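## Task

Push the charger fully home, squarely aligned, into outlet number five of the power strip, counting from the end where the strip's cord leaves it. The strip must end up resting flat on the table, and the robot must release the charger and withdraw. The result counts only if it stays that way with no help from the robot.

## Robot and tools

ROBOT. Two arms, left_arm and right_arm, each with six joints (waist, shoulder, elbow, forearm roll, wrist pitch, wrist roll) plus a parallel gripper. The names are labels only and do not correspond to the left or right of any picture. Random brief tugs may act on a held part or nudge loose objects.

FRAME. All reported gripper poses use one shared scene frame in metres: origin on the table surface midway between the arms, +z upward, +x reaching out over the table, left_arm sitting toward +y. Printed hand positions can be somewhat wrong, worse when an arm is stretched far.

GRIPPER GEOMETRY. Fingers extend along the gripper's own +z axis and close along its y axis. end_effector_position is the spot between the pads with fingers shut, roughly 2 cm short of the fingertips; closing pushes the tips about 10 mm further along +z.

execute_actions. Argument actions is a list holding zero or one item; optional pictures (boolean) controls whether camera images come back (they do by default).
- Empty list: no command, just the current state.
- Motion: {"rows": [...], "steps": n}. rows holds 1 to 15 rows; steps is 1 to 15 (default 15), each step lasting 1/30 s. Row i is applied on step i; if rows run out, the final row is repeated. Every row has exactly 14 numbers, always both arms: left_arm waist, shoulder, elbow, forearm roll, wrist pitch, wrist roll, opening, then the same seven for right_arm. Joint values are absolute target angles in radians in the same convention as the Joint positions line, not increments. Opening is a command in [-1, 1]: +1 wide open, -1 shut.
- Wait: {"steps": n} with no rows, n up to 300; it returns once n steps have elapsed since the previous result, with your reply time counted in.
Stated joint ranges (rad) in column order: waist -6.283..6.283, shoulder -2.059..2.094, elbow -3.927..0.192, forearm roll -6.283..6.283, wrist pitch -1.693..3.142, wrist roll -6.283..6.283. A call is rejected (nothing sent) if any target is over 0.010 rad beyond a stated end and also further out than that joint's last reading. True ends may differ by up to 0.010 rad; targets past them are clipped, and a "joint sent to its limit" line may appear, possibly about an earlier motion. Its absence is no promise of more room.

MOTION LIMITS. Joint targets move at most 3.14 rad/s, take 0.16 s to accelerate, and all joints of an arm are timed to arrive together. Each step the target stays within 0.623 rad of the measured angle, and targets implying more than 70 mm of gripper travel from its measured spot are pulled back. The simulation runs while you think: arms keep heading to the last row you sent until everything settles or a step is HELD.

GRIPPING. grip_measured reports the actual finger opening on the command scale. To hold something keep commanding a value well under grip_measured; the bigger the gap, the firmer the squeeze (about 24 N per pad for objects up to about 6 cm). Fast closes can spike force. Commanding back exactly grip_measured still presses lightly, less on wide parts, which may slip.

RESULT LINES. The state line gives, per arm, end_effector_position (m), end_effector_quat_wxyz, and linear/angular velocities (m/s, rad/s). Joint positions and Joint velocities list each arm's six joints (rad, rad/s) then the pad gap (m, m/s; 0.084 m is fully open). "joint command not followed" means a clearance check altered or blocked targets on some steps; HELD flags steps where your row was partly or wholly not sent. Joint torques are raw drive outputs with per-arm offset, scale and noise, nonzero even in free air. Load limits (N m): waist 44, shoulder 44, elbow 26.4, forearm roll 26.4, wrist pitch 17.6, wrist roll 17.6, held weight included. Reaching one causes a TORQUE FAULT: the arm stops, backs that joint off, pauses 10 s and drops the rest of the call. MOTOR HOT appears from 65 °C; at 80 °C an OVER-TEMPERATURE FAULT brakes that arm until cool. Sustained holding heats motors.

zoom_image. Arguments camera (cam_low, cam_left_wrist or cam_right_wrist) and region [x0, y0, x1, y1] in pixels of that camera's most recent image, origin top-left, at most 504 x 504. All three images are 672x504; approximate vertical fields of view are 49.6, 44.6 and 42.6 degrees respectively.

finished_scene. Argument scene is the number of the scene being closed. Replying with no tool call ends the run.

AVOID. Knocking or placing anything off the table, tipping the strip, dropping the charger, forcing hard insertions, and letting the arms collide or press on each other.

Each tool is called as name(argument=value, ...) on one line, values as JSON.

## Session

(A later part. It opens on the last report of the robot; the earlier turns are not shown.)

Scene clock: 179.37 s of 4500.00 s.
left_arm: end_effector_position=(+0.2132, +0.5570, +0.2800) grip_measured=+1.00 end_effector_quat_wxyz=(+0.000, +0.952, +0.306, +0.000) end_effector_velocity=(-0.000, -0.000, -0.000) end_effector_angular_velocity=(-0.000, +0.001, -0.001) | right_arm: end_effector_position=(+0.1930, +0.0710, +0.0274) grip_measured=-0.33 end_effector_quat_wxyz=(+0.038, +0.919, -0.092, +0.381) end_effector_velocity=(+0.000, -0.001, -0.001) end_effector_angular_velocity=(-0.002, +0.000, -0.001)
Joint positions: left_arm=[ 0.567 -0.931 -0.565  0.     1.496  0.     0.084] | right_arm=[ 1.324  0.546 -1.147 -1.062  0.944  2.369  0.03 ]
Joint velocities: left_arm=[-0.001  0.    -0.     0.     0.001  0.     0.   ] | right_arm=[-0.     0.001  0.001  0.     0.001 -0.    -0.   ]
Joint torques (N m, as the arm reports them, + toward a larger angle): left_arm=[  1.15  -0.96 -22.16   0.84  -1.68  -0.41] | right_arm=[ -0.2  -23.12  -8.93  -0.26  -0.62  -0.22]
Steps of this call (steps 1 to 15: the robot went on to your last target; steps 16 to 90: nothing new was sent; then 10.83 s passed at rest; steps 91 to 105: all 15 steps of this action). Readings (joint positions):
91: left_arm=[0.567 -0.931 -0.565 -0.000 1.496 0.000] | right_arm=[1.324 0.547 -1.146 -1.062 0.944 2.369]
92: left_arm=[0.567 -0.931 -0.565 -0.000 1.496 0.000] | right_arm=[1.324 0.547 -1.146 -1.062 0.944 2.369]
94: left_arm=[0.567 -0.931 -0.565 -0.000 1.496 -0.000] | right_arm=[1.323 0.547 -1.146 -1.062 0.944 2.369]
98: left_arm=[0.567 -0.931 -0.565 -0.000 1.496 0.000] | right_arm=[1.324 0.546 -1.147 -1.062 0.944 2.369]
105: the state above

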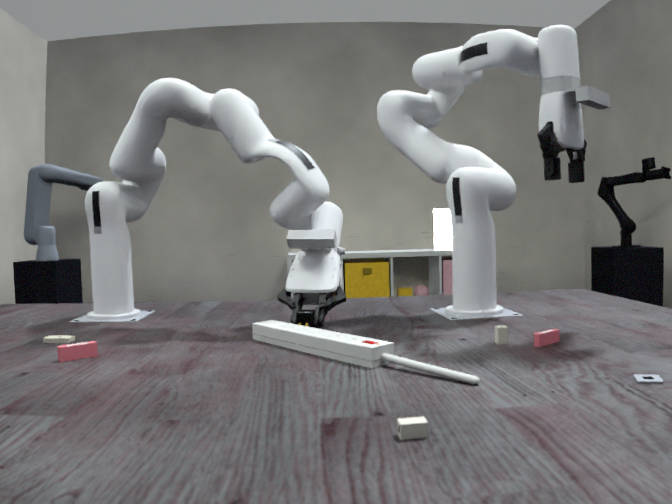

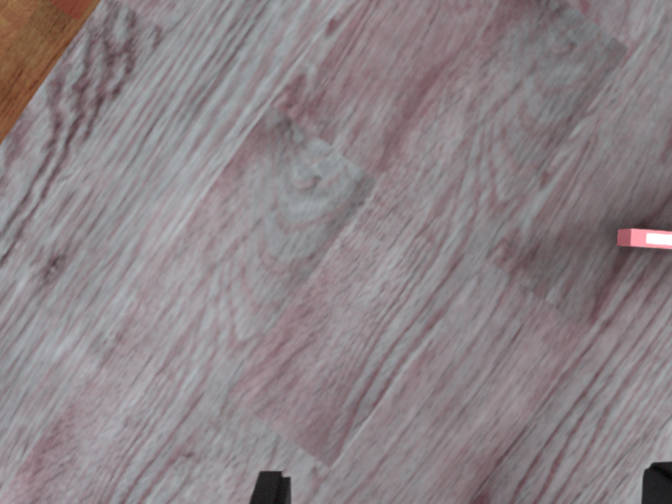

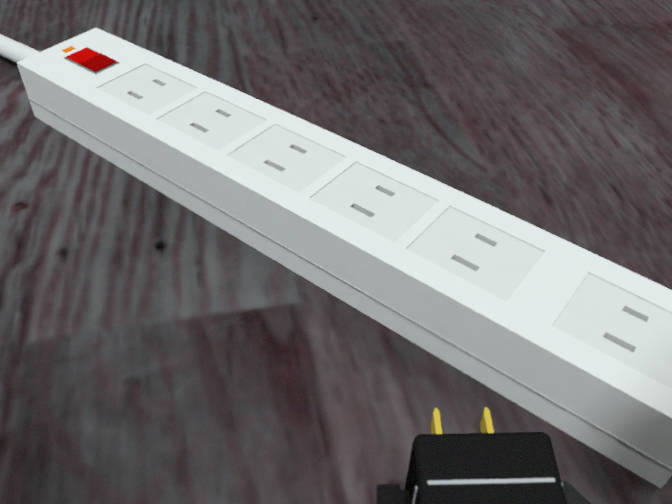

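execute_actions(actions=[{"rows":[[0.567,-0.931,-0.565,0,1.496,0,1,1.327,0.498,-1.1375,-1.0372,0.966,2.329,-1],[0.567,-0.931,-0.565,0,1.496,0,1,1.327,0.498,-1.1375,-1.0372,0.966,2.329,-1],[0.567,-0.931,-0.565,0,1.496,0,1,1.327,0.498,-1.1375,-1.0372,0.966,2.329,-1],[0.567,-0.931,-0.565,0,1.496,0,1,1.33,0.414,-1.122,-0.994,1.0,2.3,-1],[0.567,-0.931,-0.565,0,1.496,0,1,1.33,0.414,-1.122,-0.994,1.0,2.3,-1],[0.567,-0.931,-0.565,0,1.496,0,1,1.33,0.414,-1.122,-0.994,1.0,2.3,-1],[0.567,-0.931,-0.565,0,1.496,0,1,1.25,0.2,-0.95,-0.8,0.8,2.4,-1]]}], pictures=false)

execute_actions(actions=[{"rows":[[0.567,-0.931,-0.565,0,1.496,0,1,1.1044,0.15,-0.8,-0.2,0.2,2.6,-1]]}], pictures=false)

execute_actions(actions=[{"rows":[[0.567,-0.931,-0.565,0,1.496,0,1,1.1044,0.15,-0.7,0.7062,-0.4834,2.8166,-1]]}], pictures=false)

execute_actions(actions=[{"rows":[[0.567,-0.931,-0.565,0,1.496,0,1,1.1044,0.3139,-0.6691,0.7062,-0.4834,2.8166,-1]]}], pictures=false)

execute_actions(actions=[{"steps":20}])

Scene clock: 223.53 s of 4500.00 s.
left_arm: end_effector_position=(+0.2132, +0.5570, +0.2800) grip_measured=+1.00 end_effector_quat_wxyz=(+0.000, +0.952, +0.306, +0.000) end_effector_velocity=(+0.000, +0.000, +0.000) end_effector_angular_velocity=(+0.001, -0.001, +0.000) | right_arm: end_effector_position=(+0.1801, +0.0524, +0.1079) grip_measured=-0.33 end_effector_quat_wxyz=(-0.044, +0.929, -0.238, +0.280) end_effector_velocity=(-0.036, -0.036, -0.003) end_effector_angular_velocity=(+0.309, +0.259, -0.242)
Joint positions: left_arm=[ 0.567 -0.931 -0.565 -0.     1.496  0.     0.084] | right_arm=[ 1.255  0.217 -0.967 -0.819  0.822  2.39   0.03 ]
Joint velocities: left_arm=[ 0.001 -0.    -0.    -0.    -0.     0.    -0.   ] | right_arm=[-0.091 -0.225  0.264  0.248 -0.284  0.131 -0.   ]
Joint torques (N m, as the arm reports them, + toward a larger angle): left_arm=[  0.98  -0.9  -22.08   0.97  -1.52  -0.31] | right_arm=[  2.16 -16.9  -11.38  -1.22  -1.17  -0.34]
Steps of this call (steps 1 to 15: the robot went on to your last target; steps 16 to 90: nothing new was sent; then 40.67 s passed at rest; steps 91 to 105: all 15 steps of this action). Readings (joint positions):
91: left_arm=[0.567 -0.931 -0.565 0.000 1.496 -0.000] | right_arm=[1.324 0.546 -1.146 -1.062 0.944 2.369]
92: left_arm=[0.567 -0.931 -0.565 0.000 1.496 0.000] | right_arm=[1.324 0.543 -1.145 -1.060 0.946 2.365]
94: left_arm=[0.567 -0.931 -0.565 -0.000 1.496 -0.000] | right_arm=[1.325 0.525 -1.134 -1.047 0.956 2.347]
98: left_arm=[0.567 -0.931 -0.565 -0.000 1.496 0.000] | right_arm=[1.327 0.440 -1.121 -1.004 0.983 2.315]
105: the state above

Scene clock: 224.03 s of 4500.00 s.
left_arm: end_effector_position=(+0.2132, +0.5570, +0.2800) grip_measured=+1.00 end_effector_quat_wxyz=(+0.000, +0.952, +0.306, +0.000) end_effector_velocity=(-0.000, +0.000, -0.000) end_effector_angular_velocity=(+0.000, +0.001, +0.002) | right_arm: end_effector_position=(+0.1713, +0.0995, +0.1193) grip_measured=-0.33 end_effector_quat_wxyz=(-0.219, +0.791, -0.571, -0.020) end_effector_velocity=(+0.011, +0.013, +0.016) end_effector_angular_velocity=(+0.199, +0.089, -0.192)
Joint positions: left_arm=[ 0.567 -0.931 -0.565 -0.     1.496  0.     0.084] | right_arm=[ 1.107  0.151 -0.804 -0.215  0.215  2.595  0.03 ]
Joint velocities: left_arm=[ 0.001 -0.001  0.     0.     0.001 -0.    -0.   ] | right_arm=[-0.022 -0.012  0.05   0.173 -0.184  0.063  0.   ]
Joint torques (N m, as the arm reports them, + toward a larger angle): left_arm=[  1.    -0.89 -22.1    0.81  -1.64  -0.43] | right_arm=[  0.84 -19.58 -11.67  -0.21  -1.89  -0.28]
Steps of this call (steps 1 to 15: all 15 steps of this action). Readings (joint positions):
1: left_arm=[0.567 -0.931 -0.565 0.000 1.496 -0.000] | right_arm=[1.253 0.211 -0.960 -0.812 0.814 2.394]
2: left_arm=[0.567 -0.931 -0.565 0.000 1.496 0.000] | right_arm=[1.251 0.208 -0.955 -0.803 0.804 2.398]
4: left_arm=[0.567 -0.931 -0.565 0.000 1.496 -0.000] | right_arm=[1.240 0.201 -0.939 -0.753 0.752 2.416]
8: left_arm=[0.567 -0.931 -0.565 -0.000 1.496 -0.000] | right_arm=[1.171 0.175 -0.867 -0.470 0.470 2.510]
15: the state above

Scene clock: 224.53 s of 4500.00 s.
left_arm: end_effector_position=(+0.2132, +0.5570, +0.2800) grip_measured=+1.00 end_effector_quat_wxyz=(+0.000, +0.952, +0.306, +0.000) end_effector_velocity=(-0.000, +0.000, +0.000) end_effector_angular_velocity=(+0.000, -0.001, +0.001) | right_arm: end_effector_position=(+0.2734, +0.0852, +0.1967) grip_measured=-0.33 end_effector_quat_wxyz=(+0.403, -0.365, +0.817, +0.193) end_effector_velocity=(+0.237, -0.239, +0.067) end_effector_angular_velocity=(+0.844, +0.263, -1.694)
Joint positions: left_arm=[ 0.567 -0.931 -0.565  0.     1.496  0.     0.084] | right_arm=[ 1.104  0.15  -0.71   0.579 -0.408  2.794  0.03 ]
Joint velocities: left_arm=[ 0.001 -0.    -0.    -0.    -0.    -0.     0.   ] | right_arm=[-0.01   0.     0.132  1.501 -0.877  0.259 -0.   ]
Joint torques (N m, as the arm reports them, + toward a larger angle): left_arm=[  1.11  -0.86 -22.06   0.75  -1.65  -0.38] | right_arm=[  0.83 -18.93 -11.    -2.38  -1.94  -0.42]
Steps of this call (steps 1 to 15: all 15 steps of this action). Readings (joint positions):
1: left_arm=[0.567 -0.931 -0.565 -0.000 1.496 0.000] | right_arm=[1.107 0.151 -0.803 -0.210 0.210 2.597]
2: left_arm=[0.567 -0.931 -0.565 -0.000 1.496 0.000] | right_arm=[1.106 0.151 -0.801 -0.203 0.202 2.600]
4: left_arm=[0.567 -0.931 -0.565 0.000 1.496 0.000] | right_arm=[1.106 0.151 -0.792 -0.153 0.152 2.618]
8: left_arm=[0.567 -0.931 -0.565 -0.000 1.496 -0.000] | right_arm=[1.106 0.150 -0.753 0.111 -0.104 2.703]
15: the state above

Scene clock: 225.03 s of 4500.00 s.
left_arm: end_effector_position=(+0.2132, +0.5570, +0.2800) grip_measured=+1.00 end_effector_quat_wxyz=(+0.000, +0.952, +0.306, +0.000) end_effector_velocity=(-0.000, +0.000, +0.000) end_effector_angular_velocity=(-0.000, -0.001, +0.000) | right_arm: end_effector_position=(+0.2801, +0.0365, +0.1019) grip_measured=-0.33 end_effector_quat_wxyz=(+0.361, -0.318, +0.867, +0.133) end_effector_velocity=(+0.000, -0.004, -0.006) end_effector_angular_velocity=(-0.008, +0.003, -0.010)
Joint positions: left_arm=[ 0.567 -0.931 -0.565  0.     1.496  0.     0.084] | right_arm=[ 1.105  0.312 -0.671  0.705 -0.483  2.816  0.03 ]
Joint velocities: left_arm=[ 0.001 -0.     0.    -0.    -0.     0.    -0.   ] | right_arm=[ 0.     0.012  0.001  0.008 -0.006  0.001 -0.   ]
Joint torques (N m, as the arm reports them, + toward a larger angle): left_arm=[  1.12  -0.8  -22.18   0.69  -1.69  -0.42] | right_arm=[ -0.03 -19.62  -8.58  -0.6   -2.37  -0.16]
Steps of this call (steps 1 to 15: all 15 steps of this action). Readings (joint positions):
1: left_arm=[0.567 -0.931 -0.565 -0.000 1.496 0.000] | right_arm=[1.104 0.150 -0.706 0.623 -0.433 2.802]
2: left_arm=[0.567 -0.931 -0.565 -0.000 1.496 0.000] | right_arm=[1.104 0.154 -0.703 0.652 -0.451 2.806]
4: left_arm=[0.567 -0.931 -0.565 0.000 1.496 0.000] | right_arm=[1.104 0.190 -0.699 0.674 -0.465 2.810]
8: left_arm=[0.567 -0.931 -0.565 0.000 1.496 -0.000] | right_arm=[1.105 0.285 -0.672 0.695 -0.475 2.815]
15: the state above

Scene clock: 225.70 s of 4500.00 s.
left_arm: end_effector_position=(+0.2132, +0.5570, +0.2800) grip_measured=+1.00 end_effector_quat_wxyz=(+0.000, +0.952, +0.306, +0.000) end_effector_velocity=(+0.000, -0.000, +0.000) end_effector_angular_velocity=(+0.001, -0.001, -0.001) | right_arm: end_effector_position=(+0.2798, +0.0353, +0.1000) grip_measured=-0.33 end_effector_quat_wxyz=(+0.359, -0.318, +0.868, +0.131) end_effector_velocity=(-0.000, +0.000, -0.000) end_effector_angular_velocity=(-0.000, +0.001, +0.000)
Joint positions: left_arm=[ 0.567 -0.931 -0.565  0.     1.496  0.     0.084] | right_arm=[ 1.104  0.314 -0.669  0.706 -0.483  2.817  0.03 ]
Joint velocities: left_arm=[-0.001 -0.001 -0.     0.    -0.    -0.    -0.   ] | right_arm=[ 0.001  0.001 -0.001  0.     0.001  0.     0.   ]
Joint torques (N m, as the arm reports them, + toward a larger angle): left_arm=[  1.16  -0.78 -22.19   0.95  -1.68  -0.41] | right_arm=[ -0.07 -19.76  -8.71  -0.61  -2.33  -0.19]
Steps of this call (steps 1 to 15: the robot went on to your last target; steps 16 to 20: nothing new was sent). Readings (joint positions):
1: left_arm=[0.567 -0.931 -0.565 -0.000 1.496 -0.000] | right_arm=[1.105 0.312 -0.671 0.705 -0.483 2.817]
2: left_arm=[0.567 -0.931 -0.565 -0.000 1.496 0.000] | right_arm=[1.105 0.312 -0.670 0.706 -0.484 2.817]
4: left_arm=[0.567 -0.931 -0.565 -0.000 1.496 0.000] | right_arm=[1.104 0.313 -0.670 0.706 -0.484 2.817]
8: left_arm=[0.567 -0.931 -0.565 -0.000 1.496 -0.000] | right_arm=[1.104 0.313 -0.669 0.706 -0.483 2.817]
20: the state above
All arms were judged still, so your last target was given up. Only a new action makes them travel on or press farther. Fingers that are still opening or closing keep moving.

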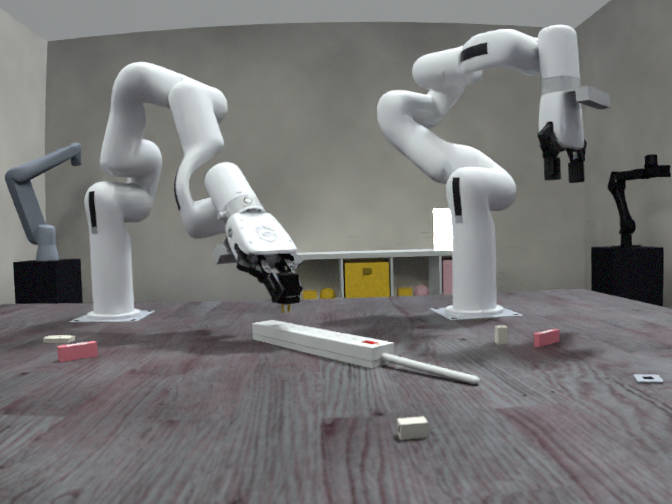

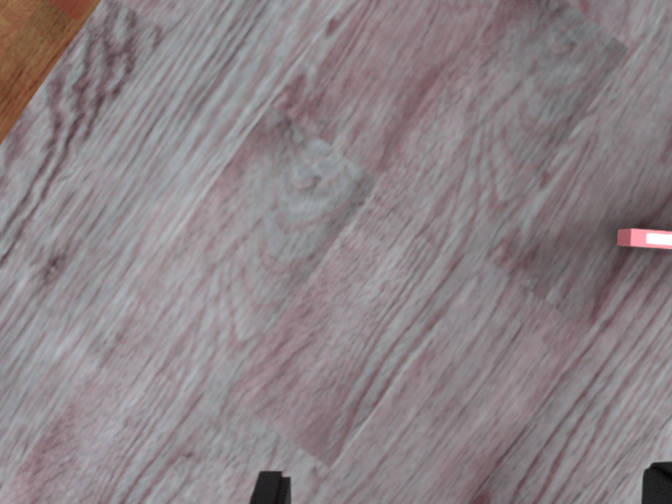

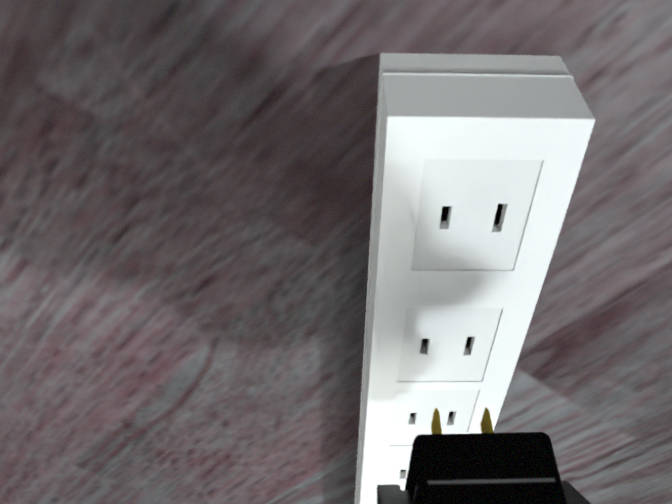

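execute_actions(actions=[{"rows":[[0.567,-0.931,-0.565,0,1.496,0,1,1.0957,0.3453,-0.6665,0.655,-0.5083,2.8658,-1],[0.567,-0.931,-0.565,0,1.496,0,1,1.0957,0.3453,-0.6665,0.655,-0.5083,2.8658,-1],[0.567,-0.931,-0.565,0,1.496,0,1,1.0957,0.3453,-0.6665,0.655,-0.5083,2.8658,-1],[0.567,-0.931,-0.565,0,1.496,0,1,1.0901,0.3677,-0.6661,0.623,-0.5255,2.8965,-1]]}], pictures=false)

execute_actions(actions=[{"steps":12}])

zoom_image(camera="cam_right_wrist", region=[400,350,520,450])

zoom_image(camera="cam_low", region=[250,270,340,350])

Scene clock: 240.63 s of 4500.00 s.
left_arm: end_effector_position=(+0.2132, +0.5570, +0.2800) grip_measured=+1.00 end_effector_quat_wxyz=(+0.000, +0.952, +0.306, +0.000) end_effector_velocity=(+0.000, +0.000, +0.000) end_effector_angular_velocity=(+0.001, -0.000, -0.000) | right_arm: end_effector_position=(+0.2799, +0.0354, +0.0834) grip_measured=-0.33 end_effector_quat_wxyz=(+0.360, -0.317, +0.868, +0.132) end_effector_velocity=(-0.000, +0.001, -0.000) end_effector_angular_velocity=(+0.002, -0.001, +0.000)
Joint positions: left_arm=[ 0.567 -0.931 -0.565 -0.     1.496 -0.     0.084] | right_arm=[ 1.09   0.367 -0.666  0.624 -0.525  2.896  0.03 ]
Joint velocities: left_arm=[-0.    -0.    -0.     0.001  0.    -0.     0.   ] | right_arm=[-0.001  0.003  0.    -0.007 -0.004  0.008  0.   ]
Joint torques (N m, as the arm reports them, + toward a larger angle): left_arm=[  1.09  -0.65 -22.02   0.96  -1.65  -0.41] | right_arm=[  0.08 -20.11  -8.21  -0.4   -2.41  -0.21]
Steps of this call (steps 1 to 90: nothing new was sent; then 11.43 s passed at rest; steps 91 to 105: all 15 steps of this action). Readings (joint positions):
91: left_arm=[0.567 -0.931 -0.565 -0.000 1.496 -0.000] | right_arm=[1.104 0.314 -0.669 0.706 -0.484 2.817]
92: left_arm=[0.567 -0.931 -0.565 -0.000 1.496 0.000] | right_arm=[1.104 0.316 -0.669 0.702 -0.486 2.822]
94: left_arm=[0.567 -0.931 -0.565 0.000 1.496 0.000] | right_arm=[1.100 0.330 -0.669 0.678 -0.497 2.844]
98: left_arm=[0.567 -0.931 -0.565 -0.000 1.496 -0.000] | right_arm=[1.092 0.361 -0.665 0.635 -0.519 2.884]
105: the state above

Scene clock: 241.03 s of 4500.00 s.
left_arm: end_effector_position=(+0.2132, +0.5570, +0.2800) grip_measured=+1.00 end_effector_quat_wxyz=(+0.000, +0.952, +0.306, +0.000) end_effector_velocity=(+0.000, +0.000, -0.000) end_effector_angular_velocity=(+0.000, -0.000, -0.000) | right_arm: end_effector_position=(+0.2798, +0.0352, +0.0830) grip_measured=-0.33 end_effector_quat_wxyz=(+0.359, -0.317, +0.868, +0.131) end_effector_velocity=(-0.001, -0.000, -0.001) end_effector_angular_velocity=(-0.002, +0.002, +0.000)
Joint positions: left_arm=[ 0.567 -0.931 -0.565  0.     1.496 -0.     0.084] | right_arm=[ 1.09   0.368 -0.666  0.623 -0.525  2.896  0.03 ]
Joint velocities: left_arm=[-0.    -0.     0.    -0.    -0.001  0.     0.   ] | right_arm=[ 0.     0.001  0.001 -0.     0.002  0.     0.   ]
Joint torques (N m, as the arm reports them, + toward a larger angle): left_arm=[  0.93  -0.87 -22.18   0.91  -1.76  -0.36] | right_arm=[ -0.07 -20.    -8.3   -0.46  -2.43  -0.19]
Steps of this call (steps 1 to 12: the robot went on to your last target). Readings (joint positions):
1: left_arm=[0.567 -0.931 -0.565 0.000 1.496 -0.000] | right_arm=[1.090 0.367 -0.666 0.624 -0.525 2.896]
2: left_arm=[0.567 -0.931 -0.565 -0.000 1.496 0.000] | right_arm=[1.090 0.367 -0.666 0.623 -0.525 2.896]
4: left_arm=[0.567 -0.931 -0.565 -0.000 1.496 -0.000] | right_arm=[1.090 0.367 -0.666 0.623 -0.525 2.896]
8: left_arm=[0.567 -0.931 -0.565 0.000 1.496 0.000] | right_arm=[1.090 0.368 -0.666 0.623 -0.525 2.896]
12: the state above

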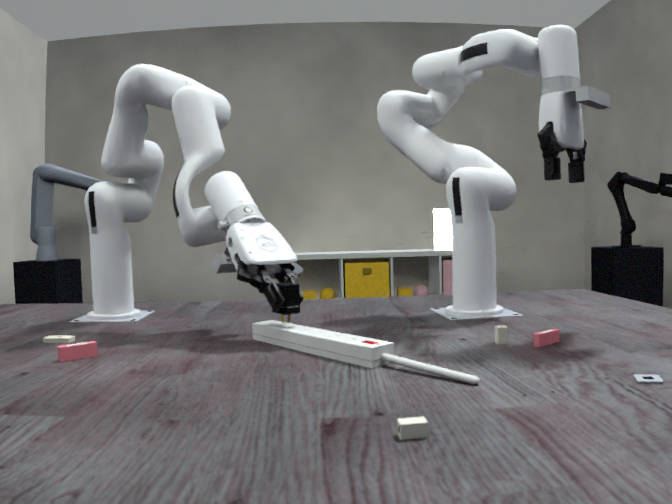

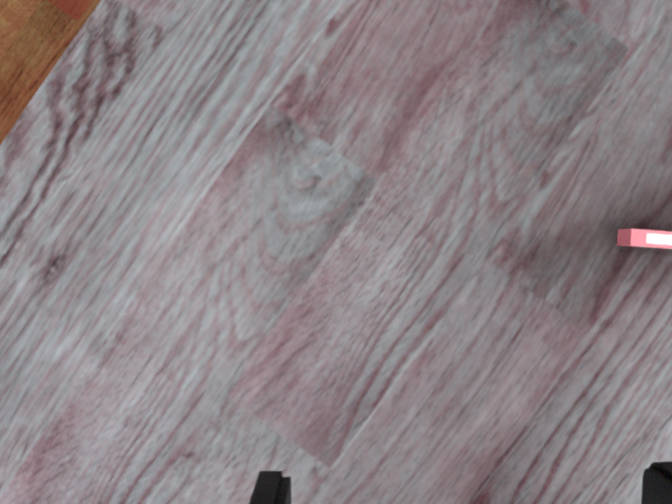

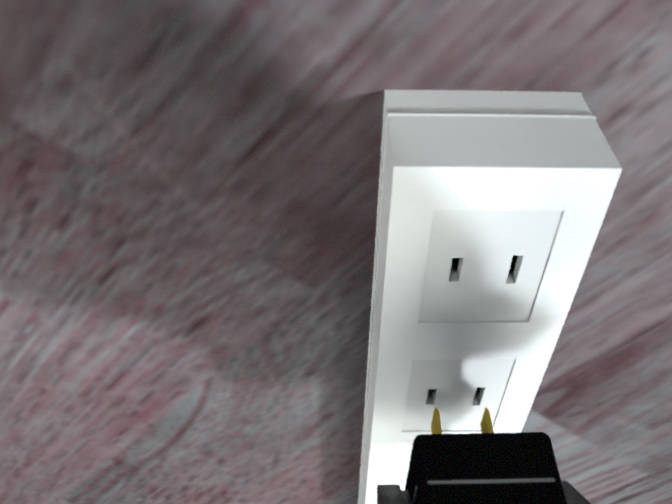

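Region (400, 350, 520, 450) of cam_right_wrist's 672x504 image, scaled by 4.200, with more detail than that image has.

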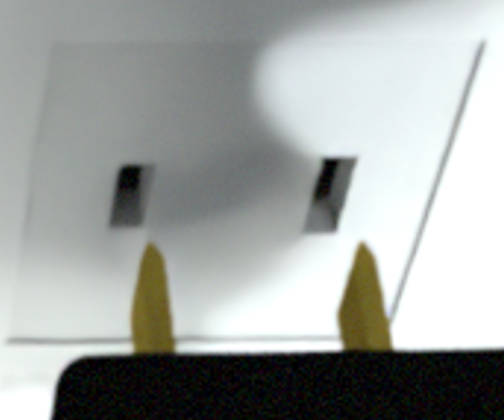

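Region (250, 270, 340, 350) of cam_low's 672x504 image, scaled by 5.600, with more detail than that image has.

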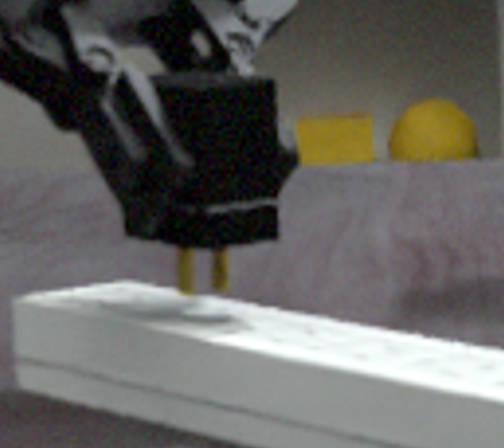

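execute_actions(actions=[{"rows":[[0.567,-0.931,-0.565,0,1.496,0,1,1.0853,0.3851,-0.6816,0.6143,-0.5262,2.9011,-1]]}], pictures=false)

execute_actions(actions=[{"steps":8}])

zoom_image(camera="cam_right_wrist", region=[400,350,520,450])

zoom_image(camera="cam_low", region=[260,290,320,340])

Scene clock: 265.27 s of 4500.00 s.
left_arm: end_effector_position=(+0.2132, +0.5570, +0.2800) grip_measured=+1.00 end_effector_quat_wxyz=(+0.000, +0.952, +0.306, +0.000) end_effector_velocity=(+0.001, +0.000, +0.000) end_effector_angular_velocity=(+0.001, -0.001, +0.000) | right_arm: end_effector_position=(+0.2826, +0.0382, +0.0801) grip_measured=-0.33 end_effector_quat_wxyz=(+0.359, -0.317, +0.868, +0.131) end_effector_velocity=(+0.000, -0.000, -0.000) end_effector_angular_velocity=(+0.000, +0.002, -0.001)
Joint positions: left_arm=[ 0.567 -0.931 -0.565  0.     1.496 -0.     0.084] | right_arm=[ 1.085  0.385 -0.682  0.614 -0.526  2.901  0.03 ]
Joint velocities: left_arm=[-0.001  0.     0.    -0.    -0.002 -0.001 -0.   ] | right_arm=[-0.002 -0.    -0.001 -0.     0.002  0.001  0.   ]
Joint torques (N m, as the arm reports them, + toward a larger angle): left_arm=[  0.81  -0.73 -22.08   0.96  -1.71  -0.44] | right_arm=[ -0.18 -20.47  -8.2   -0.49  -2.36  -0.24]
Steps of this call (steps 1 to 15: the robot went on to your last target; steps 16 to 90: nothing new was sent; then 20.73 s passed at rest; steps 91 to 105: all 15 steps of this action). Readings (joint positions):
91: left_arm=[0.567 -0.931 -0.565 -0.000 1.496 0.000] | right_arm=[1.090 0.368 -0.666 0.623 -0.526 2.897]
92: left_arm=[0.567 -0.931 -0.565 0.000 1.496 -0.000] | right_arm=[1.089 0.370 -0.668 0.622 -0.526 2.897]
94: left_arm=[0.567 -0.931 -0.565 0.000 1.496 -0.000] | right_arm=[1.087 0.378 -0.676 0.618 -0.526 2.899]
98: left_arm=[0.567 -0.931 -0.565 0.000 1.496 -0.000] | right_arm=[1.086 0.384 -0.681 0.615 -0.526 2.901]
105: the state above

Scene clock: 265.53 s of 4500.00 s.
left_arm: end_effector_position=(+0.2132, +0.5570, +0.2800) grip_measured=+1.00 end_effector_quat_wxyz=(+0.000, +0.952, +0.306, +0.000) end_effector_velocity=(+0.000, +0.000, -0.000) end_effector_angular_velocity=(+0.000, +0.000, +0.001) | right_arm: end_effector_position=(+0.2826, +0.0382, +0.0800) grip_measured=-0.33 end_effector_quat_wxyz=(+0.359, -0.317, +0.868, +0.131) end_effector_velocity=(-0.001, +0.001, -0.000) end_effector_angular_velocity=(-0.001, +0.001, +0.001)
Joint positions: left_arm=[ 0.567 -0.931 -0.565  0.     1.496  0.     0.084] | right_arm=[ 1.085  0.385 -0.682  0.614 -0.526  2.901  0.03 ]
Joint velocities: left_arm=[ 0.     0.001  0.     0.    -0.001 -0.001  0.   ] | right_arm=[ 0.001  0.001 -0.001  0.     0.001 -0.    -0.   ]
Joint torques (N m, as the arm reports them, + toward a larger angle): left_arm=[  0.75  -0.71 -22.09   0.72  -1.6   -0.4 ] | right_arm=[ -0.19 -20.36  -8.27  -0.46  -2.32  -0.22]
Steps of this call (steps 1 to 8: the robot went on to your last target). Readings (joint positions):
1: left_arm=[0.567 -0.931 -0.565 0.000 1.496 0.000] | right_arm=[1.085 0.385 -0.682 0.614 -0.526 2.901]
2: left_arm=[0.567 -0.931 -0.565 0.000 1.496 -0.000] | right_arm=[1.085 0.385 -0.682 0.614 -0.526 2.901]
4: left_arm=[0.567 -0.931 -0.565 -0.000 1.496 -0.000] | right_arm=[1.085 0.385 -0.682 0.614 -0.526 2.901]
8: the state above

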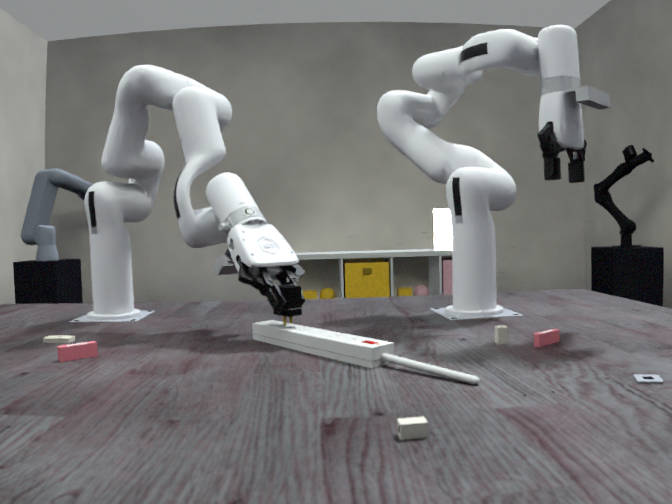

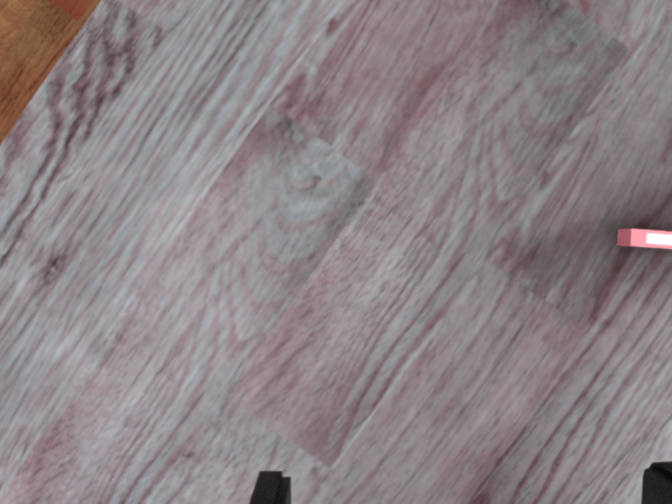

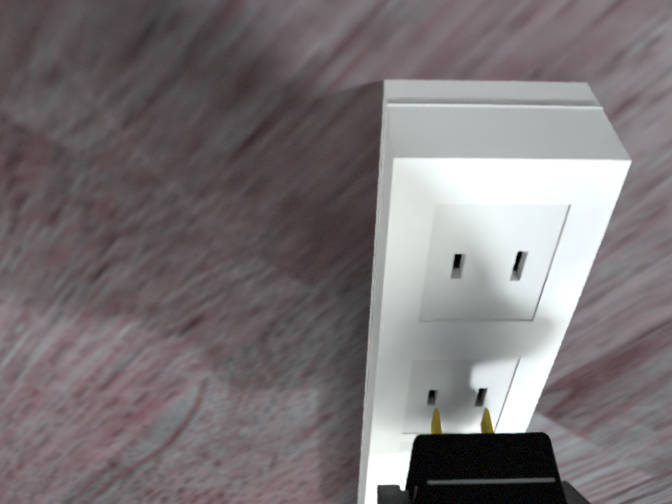

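Region (400, 350, 520, 450) of cam_right_wrist's 672x504 image, scaled by 4.200, with more detail than that image has.

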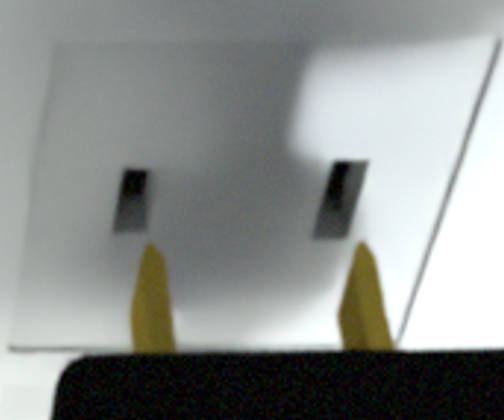

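Region (260, 290, 320, 340) of cam_low's 672x504 image, scaled by 8.400, with more detail than that image has.

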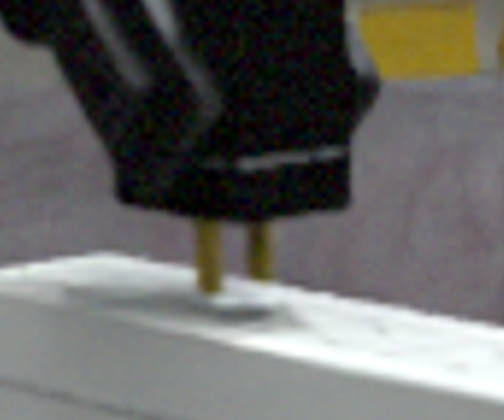

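execute_actions(actions=[{"rows":[[0.567,-0.931,-0.565,0,1.496,0,1,1.0838,0.3916,-0.6819,0.606,-0.5311,2.909,-1],[0.567,-0.931,-0.565,0,1.496,0,1,1.0838,0.3916,-0.6819,0.606,-0.5311,2.909,-1],[0.567,-0.931,-0.565,0,1.496,0,1,1.0838,0.3916,-0.6819,0.606,-0.5311,2.909,-1],[0.567,-0.931,-0.565,0,1.496,0,1,1.0823,0.3982,-0.6822,0.5978,-0.536,2.9169,-1]]}])

zoom_image(camera="cam_right_wrist", region=[400,350,520,450])

Scene clock: 275.43 s of 4500.00 s.
left_arm: end_effector_position=(+0.2132, +0.5570, +0.2800) grip_measured=+1.00 end_effector_quat_wxyz=(+0.000, +0.952, +0.306, +0.000) end_effector_velocity=(-0.000, +0.000, +0.000) end_effector_angular_velocity=(+0.001, +0.000, +0.001) | right_arm: end_effector_position=(+0.2826, +0.0383, +0.0761) grip_measured=-0.33 end_effector_quat_wxyz=(+0.359, -0.317, +0.868, +0.132) end_effector_velocity=(-0.000, +0.000, -0.000) end_effector_angular_velocity=(+0.000, +0.000, +0.000)
Joint positions: left_arm=[ 0.567 -0.931 -0.565  0.     1.496  0.     0.084] | right_arm=[ 1.082  0.398 -0.682  0.598 -0.536  2.917  0.03 ]
Joint velocities: left_arm=[-0.    -0.     0.     0.     0.    -0.001  0.   ] | right_arm=[ 0.     0.001  0.    -0.001 -0.001  0.002 -0.   ]
Joint torques (N m, as the arm reports them, + toward a larger angle): left_arm=[  0.98  -0.88 -22.18   0.97  -1.62  -0.37] | right_arm=[ -0.07 -20.41  -8.05  -0.45  -2.43  -0.2 ]
Steps of this call (steps 1 to 15: the robot went on to your last target; steps 16 to 90: nothing new was sent; then 6.40 s passed at rest; steps 91 to 105: all 15 steps of this action). Readings (joint positions):
91: left_arm=[0.567 -0.931 -0.565 -0.000 1.496 0.000] | right_arm=[1.085 0.385 -0.682 0.614 -0.526 2.901]
92: left_arm=[0.567 -0.931 -0.565 0.000 1.496 0.000] | right_arm=[1.085 0.386 -0.682 0.613 -0.527 2.903]
94: left_arm=[0.567 -0.931 -0.565 0.000 1.496 0.000] | right_arm=[1.084 0.389 -0.682 0.609 -0.529 2.906]
98: left_arm=[0.567 -0.931 -0.565 0.000 1.496 0.000] | right_arm=[1.083 0.397 -0.682 0.600 -0.534 2.914]
105: the state above

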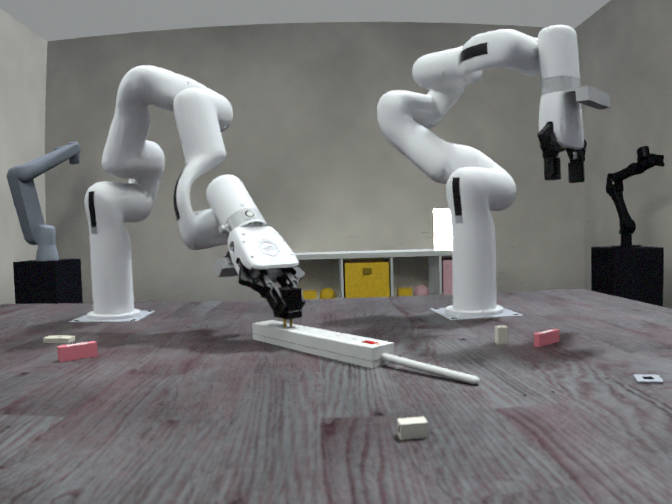

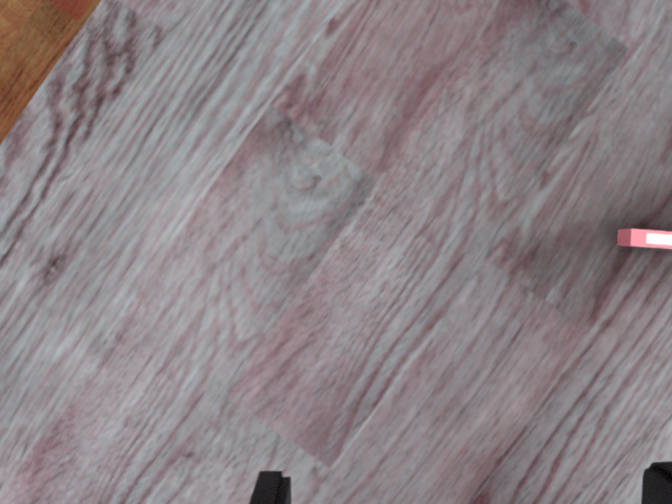

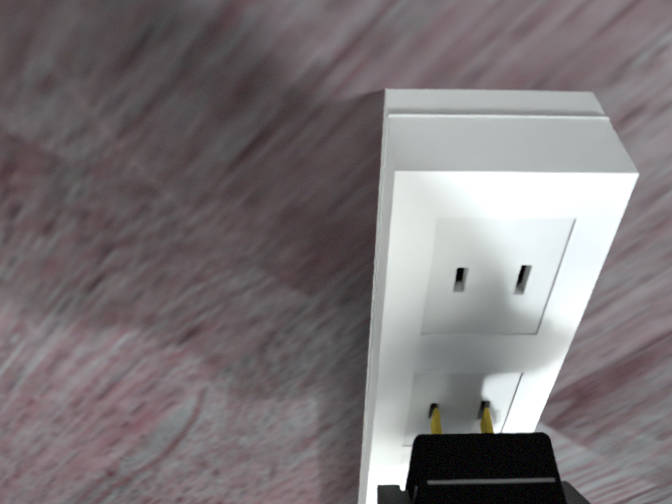

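Region (400, 350, 520, 450) of cam_right_wrist's 672x504 image, scaled by 4.200, with more detail than that image has.

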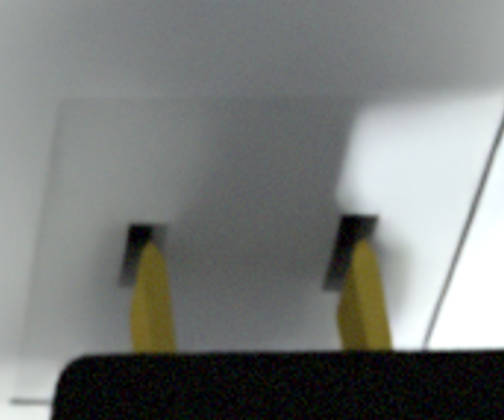

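execute_actions(actions=[{"rows":[[0.567,-0.931,-0.565,0,1.496,0,1,1.0819,0.3982,-0.6822,0.5978,-0.536,2.9169,-1],[0.567,-0.931,-0.565,0,1.496,0,1,1.0812,0.4015,-0.6824,0.5939,-0.5384,2.9206,-1],[0.567,-0.931,-0.565,0,1.496,0,1,1.0812,0.4015,-0.6824,0.5939,-0.5384,2.9206,-1],[0.567,-0.931,-0.565,0,1.496,0,1,1.0805,0.4048,-0.6826,0.59,-0.5409,2.9243,-1],[0.567,-0.931,-0.565,0,1.496,0,1,1.0805,0.4048,-0.6826,0.59,-0.5409,2.9243,-1],[0.567,-0.931,-0.565,0,1.496,0,1,1.0798,0.4082,-0.6828,0.5861,-0.5433,2.928,-1],[0.567,-0.931,-0.565,0,1.496,0,1,1.0798,0.4082,-0.6828,0.5861,-0.5433,2.928,-1],[0.567,-0.931,-0.565,0,1.496,0,1,1.0791,0.4115,-0.6831,0.5823,-0.5458,2.9317,-1]]}])

zoom_image(camera="cam_right_wrist", region=[400,350,520,450])

Scene clock: 289.13 s of 4500.00 s.
left_arm: end_effector_position=(+0.2132, +0.5570, +0.2800) grip_measured=+1.00 end_effector_quat_wxyz=(+0.000, +0.952, +0.306, +0.000) end_effector_velocity=(+0.000, -0.000, +0.000) end_effector_angular_velocity=(+0.000, -0.001, -0.001) | right_arm: end_effector_position=(+0.2836, +0.0394, +0.0745) grip_measured=-0.33 end_effector_quat_wxyz=(+0.362, -0.317, +0.867, +0.133) end_effector_velocity=(-0.001, +0.001, -0.000) end_effector_angular_velocity=(+0.001, +0.000, +0.001)
Joint positions: left_arm=[ 0.567 -0.931 -0.565 -0.     1.496 -0.     0.084] | right_arm=[ 1.079  0.409 -0.685  0.583 -0.548  2.931  0.03 ]
Joint velocities: left_arm=[-0.001 -0.    -0.    -0.    -0.     0.     0.   ] | right_arm=[ 0.001  0.002  0.    -0.005 -0.002  0.005  0.   ]
Joint torques (N m, as the arm reports them, + toward a larger angle): left_arm=[  1.    -1.16 -22.15   0.97  -1.53  -0.3 ] | right_arm=[ -0.01 -13.86  -5.19  -0.44  -0.25  -0.11]
Steps of this call (steps 1 to 15: the robot went on to your last target; steps 16 to 90: nothing new was sent; then 10.20 s passed at rest; steps 91 to 105: all 15 steps of this action). Readings (joint positions):
91: left_arm=[0.567 -0.931 -0.565 -0.000 1.496 -0.000] | right_arm=[1.082 0.398 -0.682 0.598 -0.536 2.917]
92: left_arm=[0.567 -0.931 -0.565 0.000 1.496 -0.000] | right_arm=[1.082 0.398 -0.682 0.598 -0.536 2.917]
94: left_arm=[0.567 -0.931 -0.565 0.000 1.496 0.000] | right_arm=[1.082 0.400 -0.682 0.596 -0.537 2.919]
98: left_arm=[0.567 -0.931 -0.565 -0.000 1.496 -0.000] | right_arm=[1.080 0.404 -0.684 0.589 -0.543 2.925]
105: the state above

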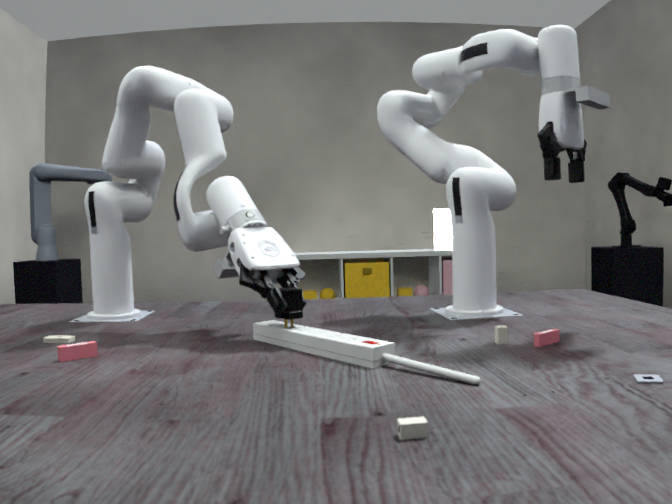

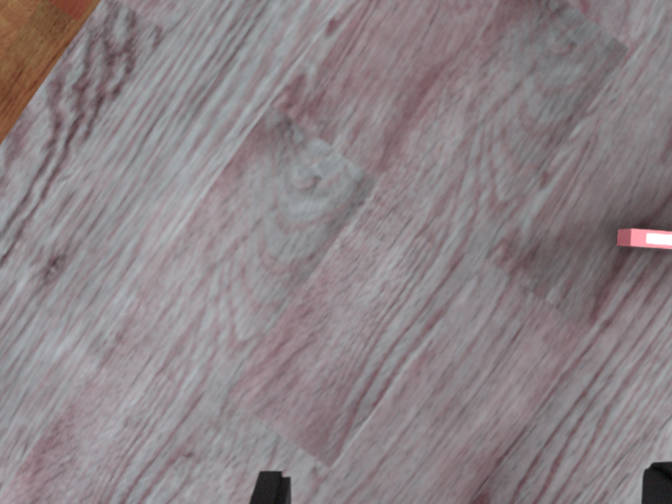

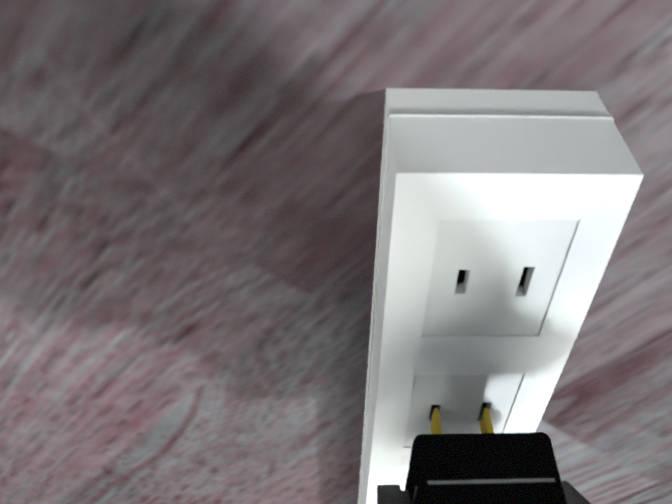

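Region (400, 350, 520, 450) of cam_right_wrist's 672x504 image, scaled by 4.200, with more detail than that image has.

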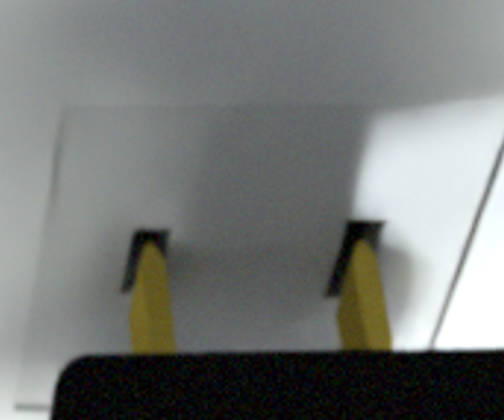

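execute_actions(actions=[{"rows":[[0.567,-0.931,-0.565,0,1.496,0,1,1.0838,0.3907,-0.680,0.606,-0.5319,2.9098,-1]]}])

zoom_image(camera="cam_right_wrist", region=[400,350,520,450])

Scene clock: 295.73 s of 4500.00 s.
left_arm: end_effector_position=(+0.2132, +0.5570, +0.2800) grip_measured=+1.00 end_effector_quat_wxyz=(+0.000, +0.952, +0.306, +0.000) end_effector_velocity=(-0.000, +0.000, +0.000) end_effector_angular_velocity=(-0.000, -0.001, +0.001) | right_arm: end_effector_position=(+0.2818, +0.0354, +0.0748) grip_measured=-0.33 end_effector_quat_wxyz=(+0.356, -0.317, +0.869, +0.129) end_effector_velocity=(-0.004, +0.005, +0.002) end_effector_angular_velocity=(+0.003, +0.000, +0.012)
Joint positions: left_arm=[ 0.567 -0.931 -0.565  0.     1.496  0.     0.084] | right_arm=[ 1.083  0.393 -0.677  0.607 -0.53   2.91   0.03 ]
Joint velocities: left_arm=[ 0.001 -0.    -0.    -0.    -0.    -0.     0.   ] | right_arm=[ 0.009 -0.005 -0.002 -0.002  0.005 -0.001  0.   ]
Joint torques (N m, as the arm reports them, + toward a larger angle): left_arm=[  1.09  -0.98 -22.31   0.9   -1.62  -0.3 ] | right_arm=[  0.89 -16.75  -6.1   -0.52  -1.03  -0.12]
Steps of this call (steps 1 to 15: the robot went on to your last target; steps 16 to 90: nothing new was sent; then 3.10 s passed at rest; steps 91 to 105: all 15 steps of this action). Readings (joint positions):
91: left_arm=[0.567 -0.931 -0.565 -0.000 1.496 0.000] | right_arm=[1.079 0.411 -0.683 0.582 -0.551 2.931]
92: left_arm=[0.567 -0.931 -0.565 -0.000 1.496 -0.000] | right_arm=[1.080 0.409 -0.683 0.586 -0.548 2.928]
94: left_arm=[0.567 -0.931 -0.565 0.000 1.496 0.000] | right_arm=[1.080 0.402 -0.679 0.598 -0.540 2.918]
98: left_arm=[0.567 -0.931 -0.565 -0.000 1.496 -0.000] | right_arm=[1.081 0.395 -0.677 0.606 -0.532 2.911]
105: the state above

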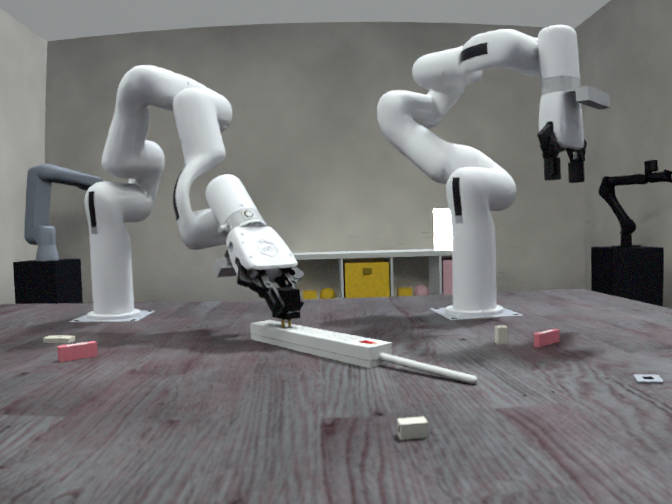

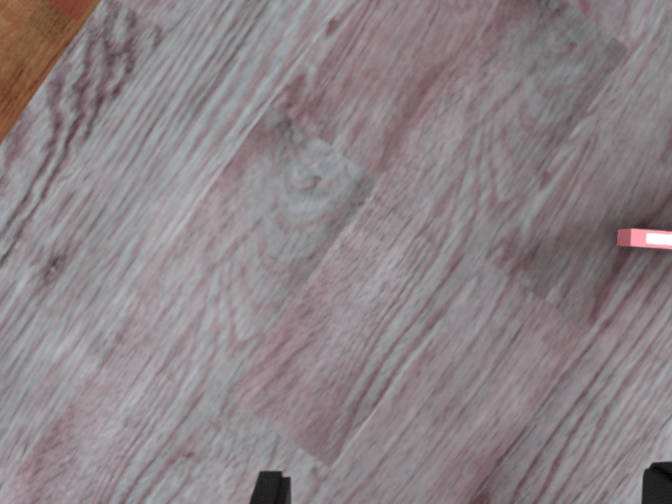

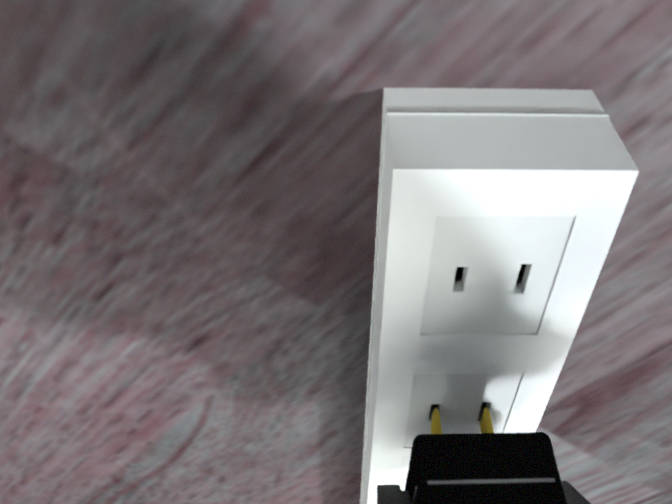

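Region (400, 350, 520, 450) of cam_right_wrist's 672x504 image, scaled by 4.200, with more detail than that image has.

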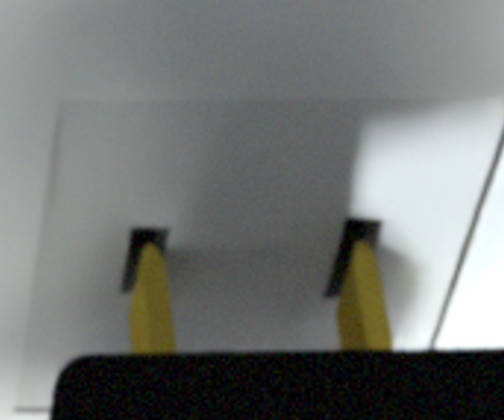

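Integrator windup; the strip is dragged along. Let it settle.

execute_actions(actions=[{"rows":[[0.567,-0.931,-0.565,0,1.496,0,1,1.0838,0.3907,-0.680,0.606,-0.5319,2.9098,-1]],"steps":5}])

zoom_image(camera="cam_right_wrist", region=[400,350,520,450])

Scene clock: 300.27 s of 4500.00 s.
left_arm: end_effector_position=(+0.2132, +0.5570, +0.2800) grip_measured=+1.00 end_effector_quat_wxyz=(+0.000, +0.952, +0.306, +0.000) end_effector_velocity=(+0.000, -0.000, +0.000) end_effector_angular_velocity=(+0.000, -0.000, -0.002) | right_arm: end_effector_position=(+0.2824, +0.0377, +0.0780) grip_measured=-0.33 end_effector_quat_wxyz=(+0.359, -0.317, +0.868, +0.131) end_effector_velocity=(-0.000, +0.000, +0.000) end_effector_angular_velocity=(+0.001, -0.001, +0.001)
Joint positions: left_arm=[ 0.567 -0.931 -0.565 -0.     1.496  0.     0.084] | right_arm=[ 1.084  0.391 -0.68   0.606 -0.532  2.91   0.03 ]
Joint velocities: left_arm=[-0.001 -0.001 -0.     0.     0.     0.     0.   ] | right_arm=[ 0.001 -0.     0.     0.    -0.001 -0.     0.   ]
Joint torques (N m, as the arm reports them, + toward a larger angle): left_arm=[  1.16  -0.99 -22.13   0.83  -1.69  -0.41] | right_arm=[ -0.11 -20.3   -8.09  -0.46  -2.48  -0.2 ]
Steps of this call (steps 1 to 15: the robot went on to your last target; steps 16 to 90: nothing new was sent; then 1.37 s passed at rest; steps 91 to 95: all 5 steps of this action). Readings (joint positions):
91: left_arm=[0.567 -0.931 -0.565 -0.000 1.496 -0.000] | right_arm=[1.084 0.391 -0.680 0.606 -0.532 2.910]
92: left_arm=[0.567 -0.931 -0.565 0.000 1.496 0.000] | right_arm=[1.084 0.391 -0.680 0.606 -0.532 2.910]
94: left_arm=[0.567 -0.931 -0.565 0.000 1.496 -0.000] | right_arm=[1.084 0.391 -0.680 0.606 -0.532 2.910]
95: the state above

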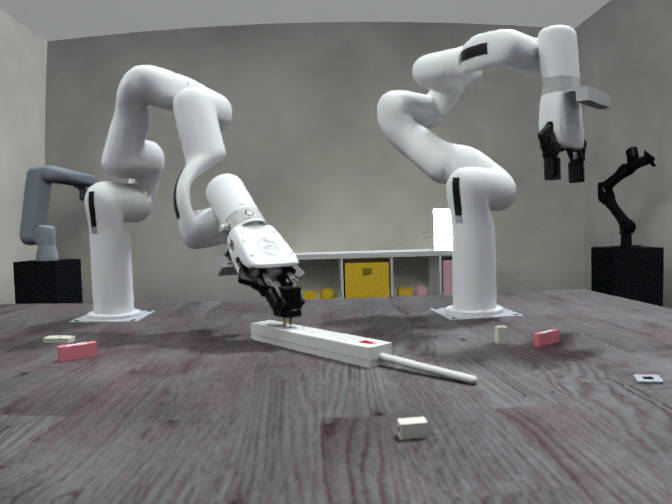

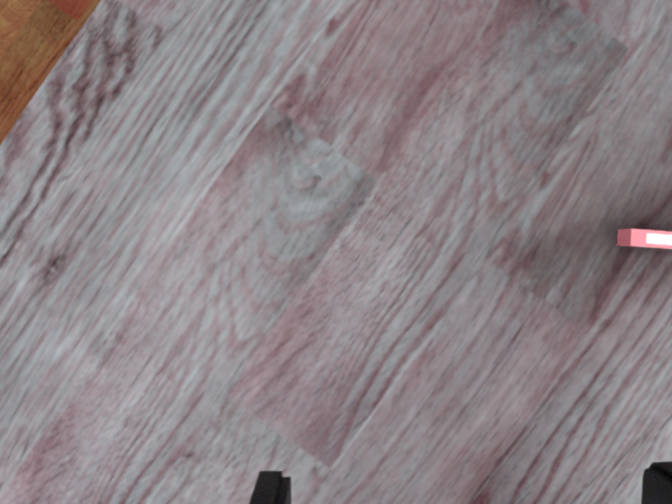

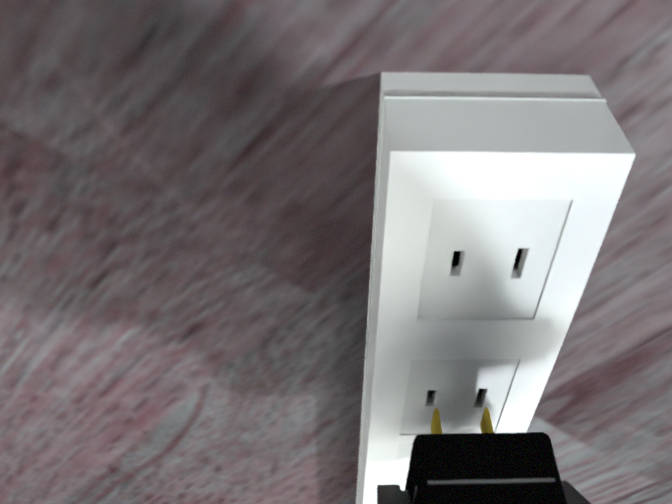

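Region (400, 350, 520, 450) of cam_right_wrist's 672x504 image, scaled by 4.200, with more detail than that image has.

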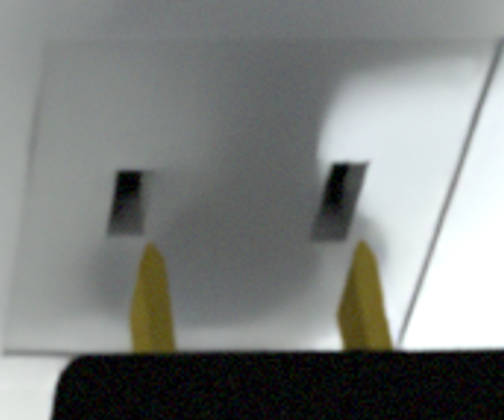

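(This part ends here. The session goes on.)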